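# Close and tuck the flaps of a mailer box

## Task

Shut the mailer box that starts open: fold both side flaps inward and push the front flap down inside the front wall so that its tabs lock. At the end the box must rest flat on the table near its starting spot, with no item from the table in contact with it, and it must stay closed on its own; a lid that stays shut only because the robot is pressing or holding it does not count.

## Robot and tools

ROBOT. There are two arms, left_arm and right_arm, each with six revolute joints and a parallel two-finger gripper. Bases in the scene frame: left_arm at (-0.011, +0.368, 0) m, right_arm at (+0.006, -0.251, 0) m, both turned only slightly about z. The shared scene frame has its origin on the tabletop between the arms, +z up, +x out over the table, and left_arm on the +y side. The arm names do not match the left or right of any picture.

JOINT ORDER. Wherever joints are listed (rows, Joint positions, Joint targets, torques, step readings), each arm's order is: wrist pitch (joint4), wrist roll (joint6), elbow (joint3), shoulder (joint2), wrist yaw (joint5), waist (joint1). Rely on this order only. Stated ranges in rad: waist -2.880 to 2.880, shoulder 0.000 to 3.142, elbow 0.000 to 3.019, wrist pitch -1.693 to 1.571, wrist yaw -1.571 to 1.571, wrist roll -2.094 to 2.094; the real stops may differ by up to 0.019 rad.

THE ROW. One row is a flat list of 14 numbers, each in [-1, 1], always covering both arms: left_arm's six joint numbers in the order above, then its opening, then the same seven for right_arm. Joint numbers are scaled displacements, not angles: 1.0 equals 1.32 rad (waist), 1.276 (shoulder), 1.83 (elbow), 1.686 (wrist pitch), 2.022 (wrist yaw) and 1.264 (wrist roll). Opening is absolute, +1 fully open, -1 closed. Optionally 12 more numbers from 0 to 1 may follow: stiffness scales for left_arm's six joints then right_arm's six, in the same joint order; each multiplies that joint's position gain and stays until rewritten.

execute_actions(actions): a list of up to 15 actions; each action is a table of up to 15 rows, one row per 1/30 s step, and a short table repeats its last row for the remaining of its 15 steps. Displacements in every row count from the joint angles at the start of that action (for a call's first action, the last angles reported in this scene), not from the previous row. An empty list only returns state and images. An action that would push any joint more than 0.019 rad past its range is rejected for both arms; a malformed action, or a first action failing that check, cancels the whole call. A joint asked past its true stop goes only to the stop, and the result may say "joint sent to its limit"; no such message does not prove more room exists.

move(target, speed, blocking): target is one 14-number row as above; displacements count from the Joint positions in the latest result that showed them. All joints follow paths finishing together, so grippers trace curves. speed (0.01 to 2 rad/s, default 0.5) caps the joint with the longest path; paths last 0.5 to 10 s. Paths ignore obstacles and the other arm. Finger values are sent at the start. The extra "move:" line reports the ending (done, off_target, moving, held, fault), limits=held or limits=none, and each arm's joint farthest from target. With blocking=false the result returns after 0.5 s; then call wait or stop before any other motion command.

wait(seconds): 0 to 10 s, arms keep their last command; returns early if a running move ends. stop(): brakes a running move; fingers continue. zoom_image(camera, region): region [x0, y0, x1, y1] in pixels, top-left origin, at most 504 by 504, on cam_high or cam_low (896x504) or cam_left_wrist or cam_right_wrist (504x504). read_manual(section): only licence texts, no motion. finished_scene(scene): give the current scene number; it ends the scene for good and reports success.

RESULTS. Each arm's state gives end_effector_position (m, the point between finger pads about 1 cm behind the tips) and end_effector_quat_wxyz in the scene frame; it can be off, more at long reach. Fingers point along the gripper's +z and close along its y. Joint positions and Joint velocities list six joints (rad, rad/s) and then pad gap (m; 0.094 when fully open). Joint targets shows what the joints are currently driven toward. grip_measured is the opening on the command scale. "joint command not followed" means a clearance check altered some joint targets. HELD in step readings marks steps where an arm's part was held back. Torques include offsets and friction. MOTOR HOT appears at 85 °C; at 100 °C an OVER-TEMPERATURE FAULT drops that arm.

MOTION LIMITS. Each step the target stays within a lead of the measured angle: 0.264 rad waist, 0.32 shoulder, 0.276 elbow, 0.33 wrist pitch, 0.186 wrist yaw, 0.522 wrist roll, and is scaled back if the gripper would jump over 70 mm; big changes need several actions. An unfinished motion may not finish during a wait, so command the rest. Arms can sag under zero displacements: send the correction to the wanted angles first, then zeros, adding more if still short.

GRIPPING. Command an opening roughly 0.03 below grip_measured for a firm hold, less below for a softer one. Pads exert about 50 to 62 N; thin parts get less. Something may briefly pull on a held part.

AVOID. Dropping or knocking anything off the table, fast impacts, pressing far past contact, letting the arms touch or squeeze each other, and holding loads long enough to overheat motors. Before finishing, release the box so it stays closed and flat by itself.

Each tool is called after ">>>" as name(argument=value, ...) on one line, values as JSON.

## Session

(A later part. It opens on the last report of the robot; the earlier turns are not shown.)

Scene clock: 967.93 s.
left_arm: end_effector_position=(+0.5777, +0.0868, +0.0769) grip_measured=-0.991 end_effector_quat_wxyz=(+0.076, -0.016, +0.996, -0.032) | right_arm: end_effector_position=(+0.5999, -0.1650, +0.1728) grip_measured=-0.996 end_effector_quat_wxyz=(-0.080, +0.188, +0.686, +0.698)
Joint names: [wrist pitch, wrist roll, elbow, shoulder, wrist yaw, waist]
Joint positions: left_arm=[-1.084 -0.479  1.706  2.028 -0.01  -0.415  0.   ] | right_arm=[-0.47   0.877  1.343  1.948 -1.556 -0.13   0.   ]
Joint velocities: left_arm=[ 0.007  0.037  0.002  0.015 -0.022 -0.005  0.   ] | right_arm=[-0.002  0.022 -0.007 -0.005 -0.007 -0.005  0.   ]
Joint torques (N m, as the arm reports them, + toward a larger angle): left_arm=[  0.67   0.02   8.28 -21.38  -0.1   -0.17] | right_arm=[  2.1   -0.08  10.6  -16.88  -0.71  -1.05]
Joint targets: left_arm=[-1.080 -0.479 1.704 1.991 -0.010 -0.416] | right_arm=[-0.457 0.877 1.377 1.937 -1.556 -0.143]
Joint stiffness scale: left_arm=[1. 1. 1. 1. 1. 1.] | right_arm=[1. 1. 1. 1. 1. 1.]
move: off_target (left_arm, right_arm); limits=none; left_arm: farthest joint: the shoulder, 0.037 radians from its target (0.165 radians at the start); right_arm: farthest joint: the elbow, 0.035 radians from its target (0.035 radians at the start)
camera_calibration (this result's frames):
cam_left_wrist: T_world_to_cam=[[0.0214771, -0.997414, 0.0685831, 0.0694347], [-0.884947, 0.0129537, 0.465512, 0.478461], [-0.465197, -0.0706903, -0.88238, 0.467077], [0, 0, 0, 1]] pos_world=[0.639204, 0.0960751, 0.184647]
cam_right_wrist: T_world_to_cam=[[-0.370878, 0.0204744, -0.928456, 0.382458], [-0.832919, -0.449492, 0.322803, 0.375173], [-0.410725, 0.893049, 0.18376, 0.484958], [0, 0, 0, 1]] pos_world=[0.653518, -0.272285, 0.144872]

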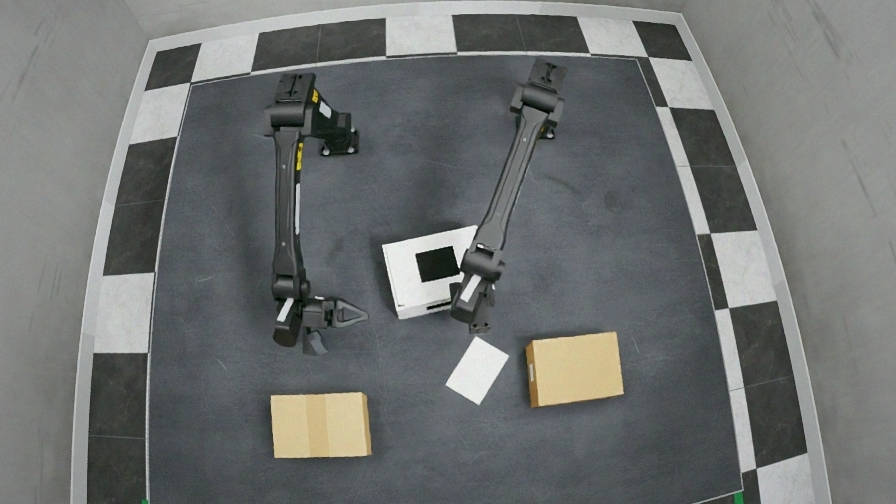

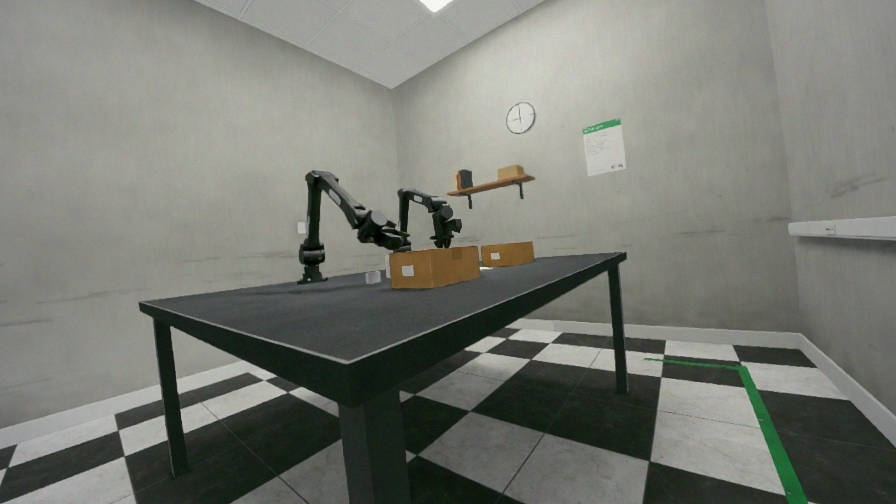

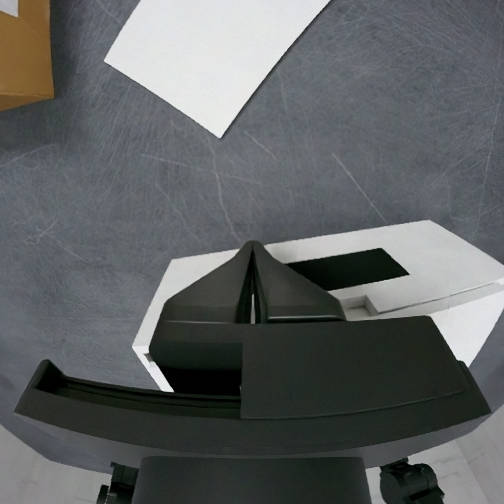

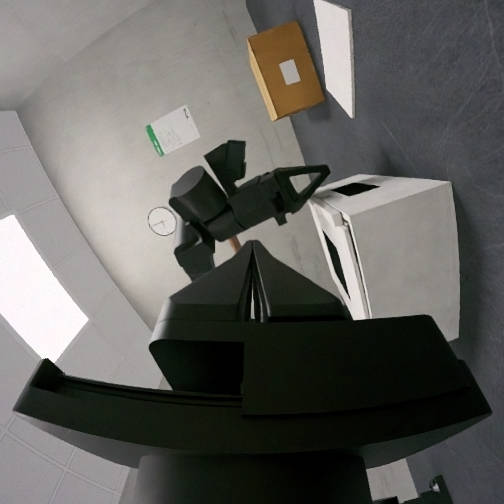

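Close to the original. Back off outward, then lift.

>>> move(target=[-0.03,0,0.12,0.06,0,0,-1, 0.007,0,0.027,-0.008,0,-0.01,-1], speed=0.2)

>>> move(target=[0,0,0.14,-0.12,0,0,-1, 0.007,0,0.06,-0.1,0,-0.01,-1], speed=0.3)

>>> move(target=[0,0,0.03,-0.1,0,0.3,-1, 0.007,0,0.03,-0.02,0,-0.01,-1])

Scene clock: 978.60 s.
left_arm: end_effector_position=(+0.5978, +0.0771, +0.0815) grip_measured=-0.991 end_effector_quat_wxyz=(+0.076, -0.016, +0.996, -0.033) | right_arm: end_effector_position=(+0.5999, -0.1650, +0.1728) grip_measured=-0.996 end_effector_quat_wxyz=(-0.080, +0.188, +0.686, +0.698)
Joint names: [wrist pitch, wrist roll, elbow, shoulder, wrist yaw, waist]
Joint positions: left_arm=[-1.132 -0.479  1.81   2.083 -0.01  -0.415  0.   ] | right_arm=[-0.47   0.877  1.343  1.948 -1.556 -0.13   0.   ]
Joint velocities: left_arm=[ 0.002  0.007 -0.002 -0.015  0.022  0.005 -0.   ] | right_arm=[ 0.007 -0.007 -0.002 -0.005  0.066  0.005 -0.001]
Joint torques (N m, as the arm reports them, + toward a larger angle): left_arm=[  0.17   0.03  12.77 -17.35  -0.09  -0.17] | right_arm=[  1.82  -0.12  10.74 -17.29  -0.73  -0.88]
Joint targets: left_arm=[-1.139 -0.479 1.859 2.107 -0.010 -0.415] | right_arm=[-0.457 0.877 1.377 1.937 -1.556 -0.143]
Joint stiffness scale: left_arm=[1. 1. 1. 1. 1. 1.] | right_arm=[1. 1. 1. 1. 1. 1.]
move: off_target (left_arm, right_arm); limits=none; left_arm: farthest joint: the elbow, 0.049 radians from its target (0.153 radians at the start); right_arm: farthest joint: the elbow, 0.035 radians from its target (0.035 radians at the start)
camera_calibration (this result's frames):
cam_left_wrist: T_world_to_cam=[[0.0214535, -0.997403, 0.0687552, 0.0590596], [-0.885107, 0.0130305, 0.465206, 0.494342], [-0.464894, -0.070836, -0.882528, 0.479664], [0, 0, 0, 1]] pos_world=[0.659271, 0.0864421, 0.189285]
cam_right_wrist: T_world_to_cam=[[-0.370878, 0.0204744, -0.928456, 0.382458], [-0.832919, -0.449492, 0.322803, 0.375173], [-0.410725, 0.893049, 0.18376, 0.484958], [0, 0, 0, 1]] pos_world=[0.653518, -0.272285, 0.144872]

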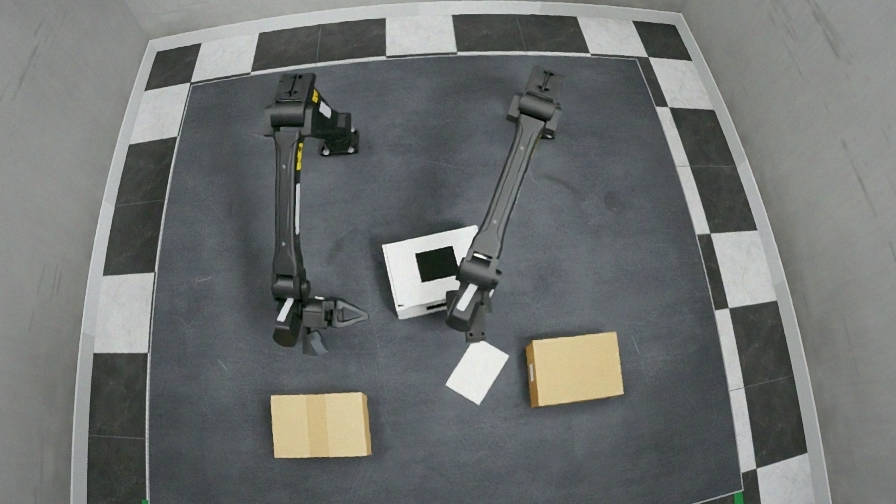

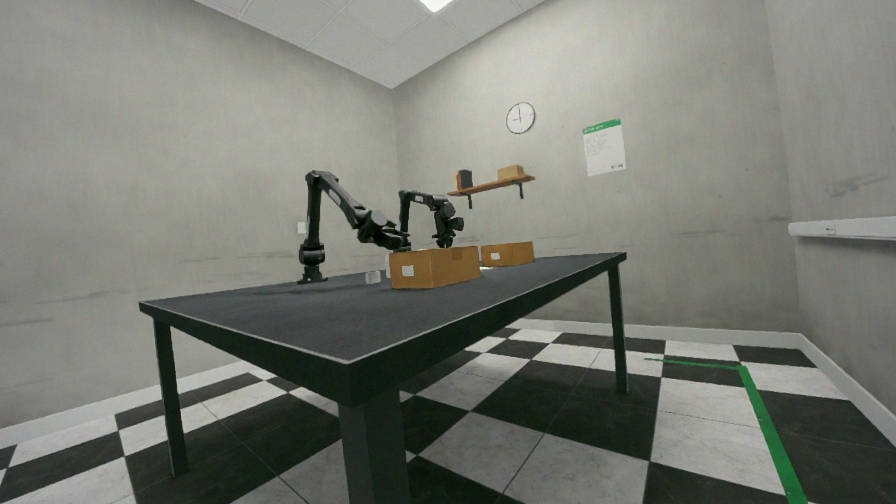

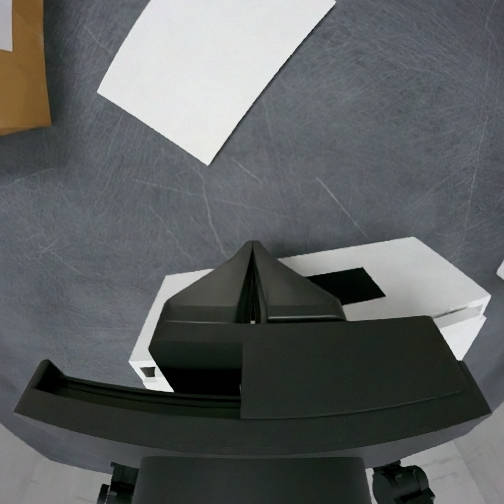

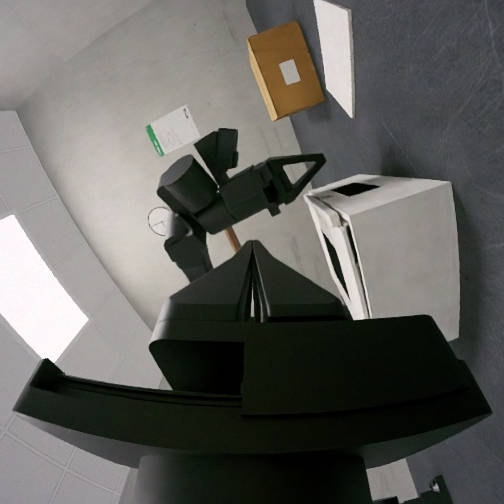

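Scene clock: 980.00 s.
left_arm: end_effector_position=(+0.6296, +0.0619, +0.2351) grip_measured=-0.991 end_effector_quat_wxyz=(+0.197, -0.016, +0.976, -0.093) | right_arm: end_effector_position=(+0.5990, -0.1649, +0.2642) grip_measured=-0.996 end_effector_quat_wxyz=(-0.017, +0.126, +0.700, +0.703)
Joint names: [wrist pitch, wrist roll, elbow, shoulder, wrist yaw, waist]
Joint positions: left_arm=[-1.132 -0.479  1.945  1.946 -0.01  -0.415  0.   ] | right_arm=[-0.47   0.877  1.386  1.812 -1.556 -0.13   0.   ]
Joint velocities: left_arm=[-0.007 -0.066  0.007 -0.015  0.007 -0.024 -0.   ] | right_arm=[-0.007 -0.022 -0.002 -0.005 -0.051 -0.005  0.   ]
Joint torques (N m, as the arm reports them, + toward a larger angle): left_arm=[  1.05   0.03  12.95 -20.25  -0.09  -0.09] | right_arm=[  2.16  -0.1   11.4  -14.51  -0.66  -1.37]
Joint targets: left_arm=[-1.132 -0.479 1.988 1.925 -0.010 -0.415] | right_arm=[-0.457 0.877 1.419 1.816 -1.556 -0.143]
Joint stiffness scale: left_arm=[1. 1. 1. 1. 1. 1.] | right_arm=[1. 1. 1. 1. 1. 1.]
move: off_target (left_arm, right_arm); limits=none; left_arm: farthest joint: the elbow, 0.043 radians from its target (0.179 radians at the start); right_arm: farthest joint: the elbow, 0.034 radians from its target (0.077 radians at the start)
camera_calibration (this result's frames):
cam_left_wrist: T_world_to_cam=[[-0.0103381, -0.982142, 0.187859, 0.0236813], [-0.971383, 0.0544467, 0.231195, 0.557959], [-0.237295, -0.180093, -0.954598, 0.509327], [0, 0, 0, 1]] pos_world=[0.663097, 0.0846057, 0.352757]
cam_right_wrist: T_world_to_cam=[[-0.201184, -0.00438847, -0.979544, 0.37477], [-0.877841, -0.442911, 0.18228, 0.41004], [-0.43465, 0.896555, 0.0852543, 0.508572], [0, 0, 0, 1]] pos_world=[0.656398, -0.272707, 0.249003]

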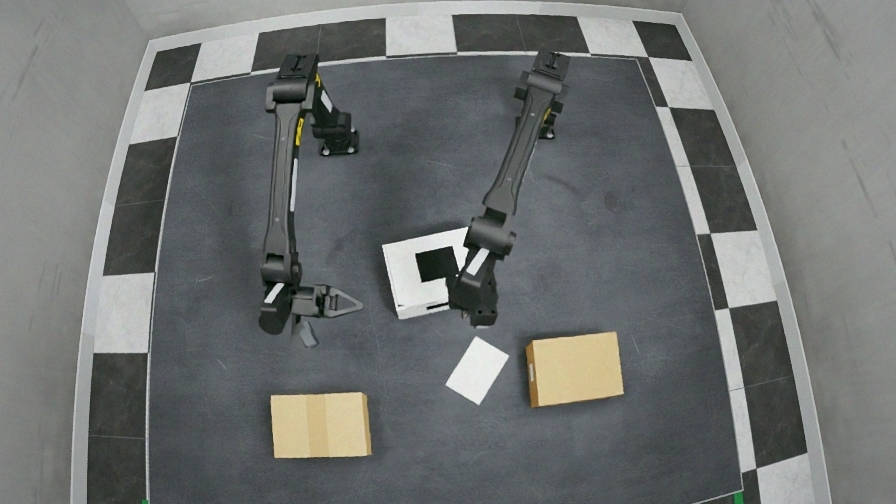

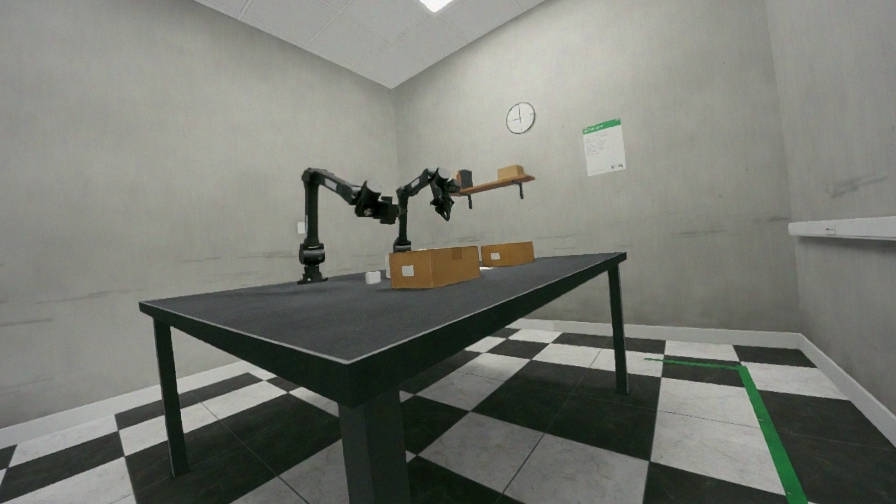

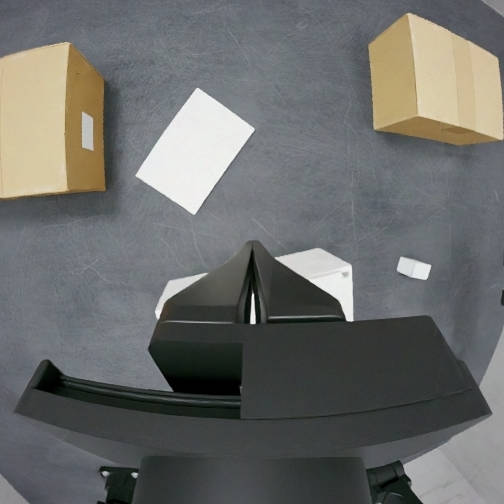

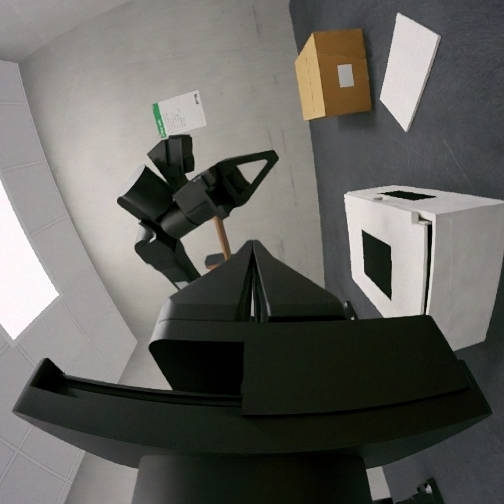

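Scene clock: 981.53 s.
left_arm: end_effector_position=(+0.6805, +0.3227, +0.3122) grip_measured=-0.991 end_effector_quat_wxyz=(+0.263, -0.198, +0.942, -0.069) | right_arm: end_effector_position=(+0.5969, -0.1646, +0.2721) grip_measured=-0.996 end_effector_quat_wxyz=(-0.012, +0.121, +0.701, +0.703)
Joint names: [wrist pitch, wrist roll, elbow, shoulder, wrist yaw, waist]
Joint positions: left_arm=[-1.132 -0.479  1.943  1.831 -0.01  -0.035  0.   ] | right_arm=[-0.47   0.877  1.386  1.798 -1.556 -0.13   0.   ]
Joint velocities: left_arm=[ 0.002 -0.022  0.002 -0.015  0.007  0.005 -0.001] | right_arm=[-0.002  0.022  0.007 -0.005 -0.037  0.005 -0.   ]
Joint torques (N m, as the arm reports them, + toward a larger angle): left_arm=[  1.22   0.04  12.8  -18.48  -0.09  -0.21] | right_arm=[  2.14  -0.09  12.06 -15.71  -0.63  -1.61]
Joint targets: left_arm=[-1.132 -0.479 1.983 1.814 -0.010 -0.036] | right_arm=[-0.457 0.877 1.424 1.786 -1.556 -0.143]
Joint stiffness scale: left_arm=[1. 1. 1. 1. 1. 1.] | right_arm=[1. 1. 1. 1. 1. 1.]
move: off_target (left_arm, right_arm); limits=none; left_arm: farthest joint: the elbow, 0.040 radians from its target (0.038 radians at the start); right_arm: farthest joint: the elbow, 0.039 radians from its target (0.038 radians at the start)
camera_calibration (this result's frames):
cam_left_wrist: T_world_to_cam=[[0.331327, -0.914204, 0.233355, -0.00270547], [-0.94241, -0.308687, 0.128746, 0.704851], [-0.0456669, -0.262573, -0.963831, 0.541038], [0, 0, 0, 1]] pos_world=[0.689862, 0.357166, 0.431353]
cam_right_wrist: T_world_to_cam=[[-0.187485, -0.00639558, -0.982247, 0.37426], [-0.880307, -0.442549, 0.170909, 0.411567], [-0.435786, 0.896721, 0.0773414, 0.509599], [0, 0, 0, 1]] pos_world=[0.654549, -0.272436, 0.257862]

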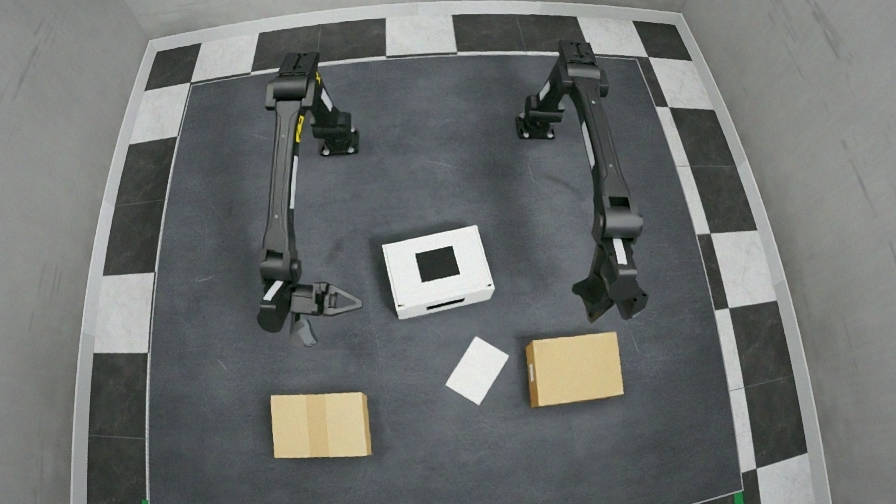

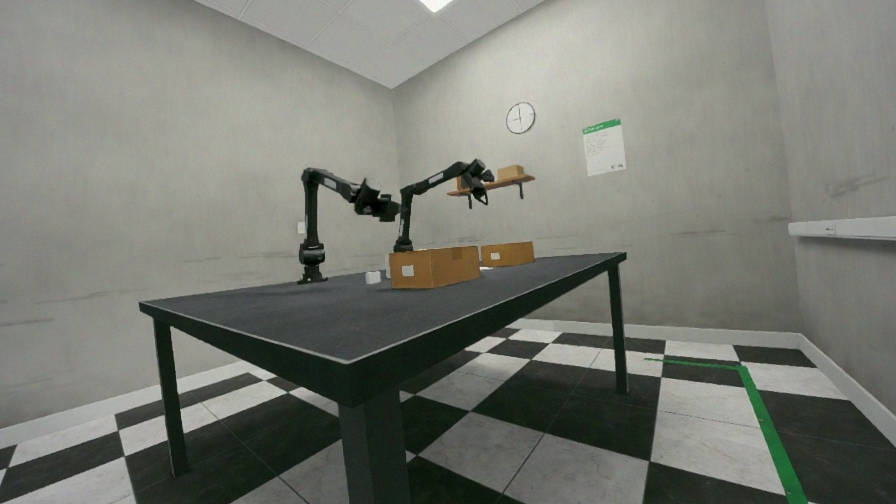

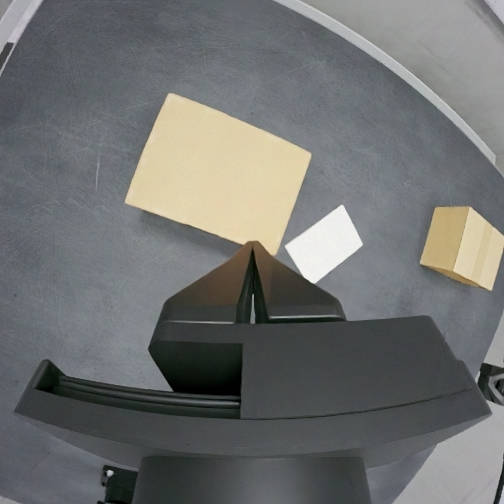

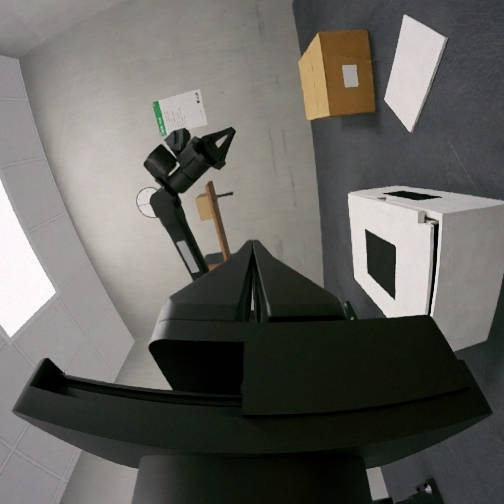

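>>> finished_scene(scene=1)

The scene is finished: the task was done.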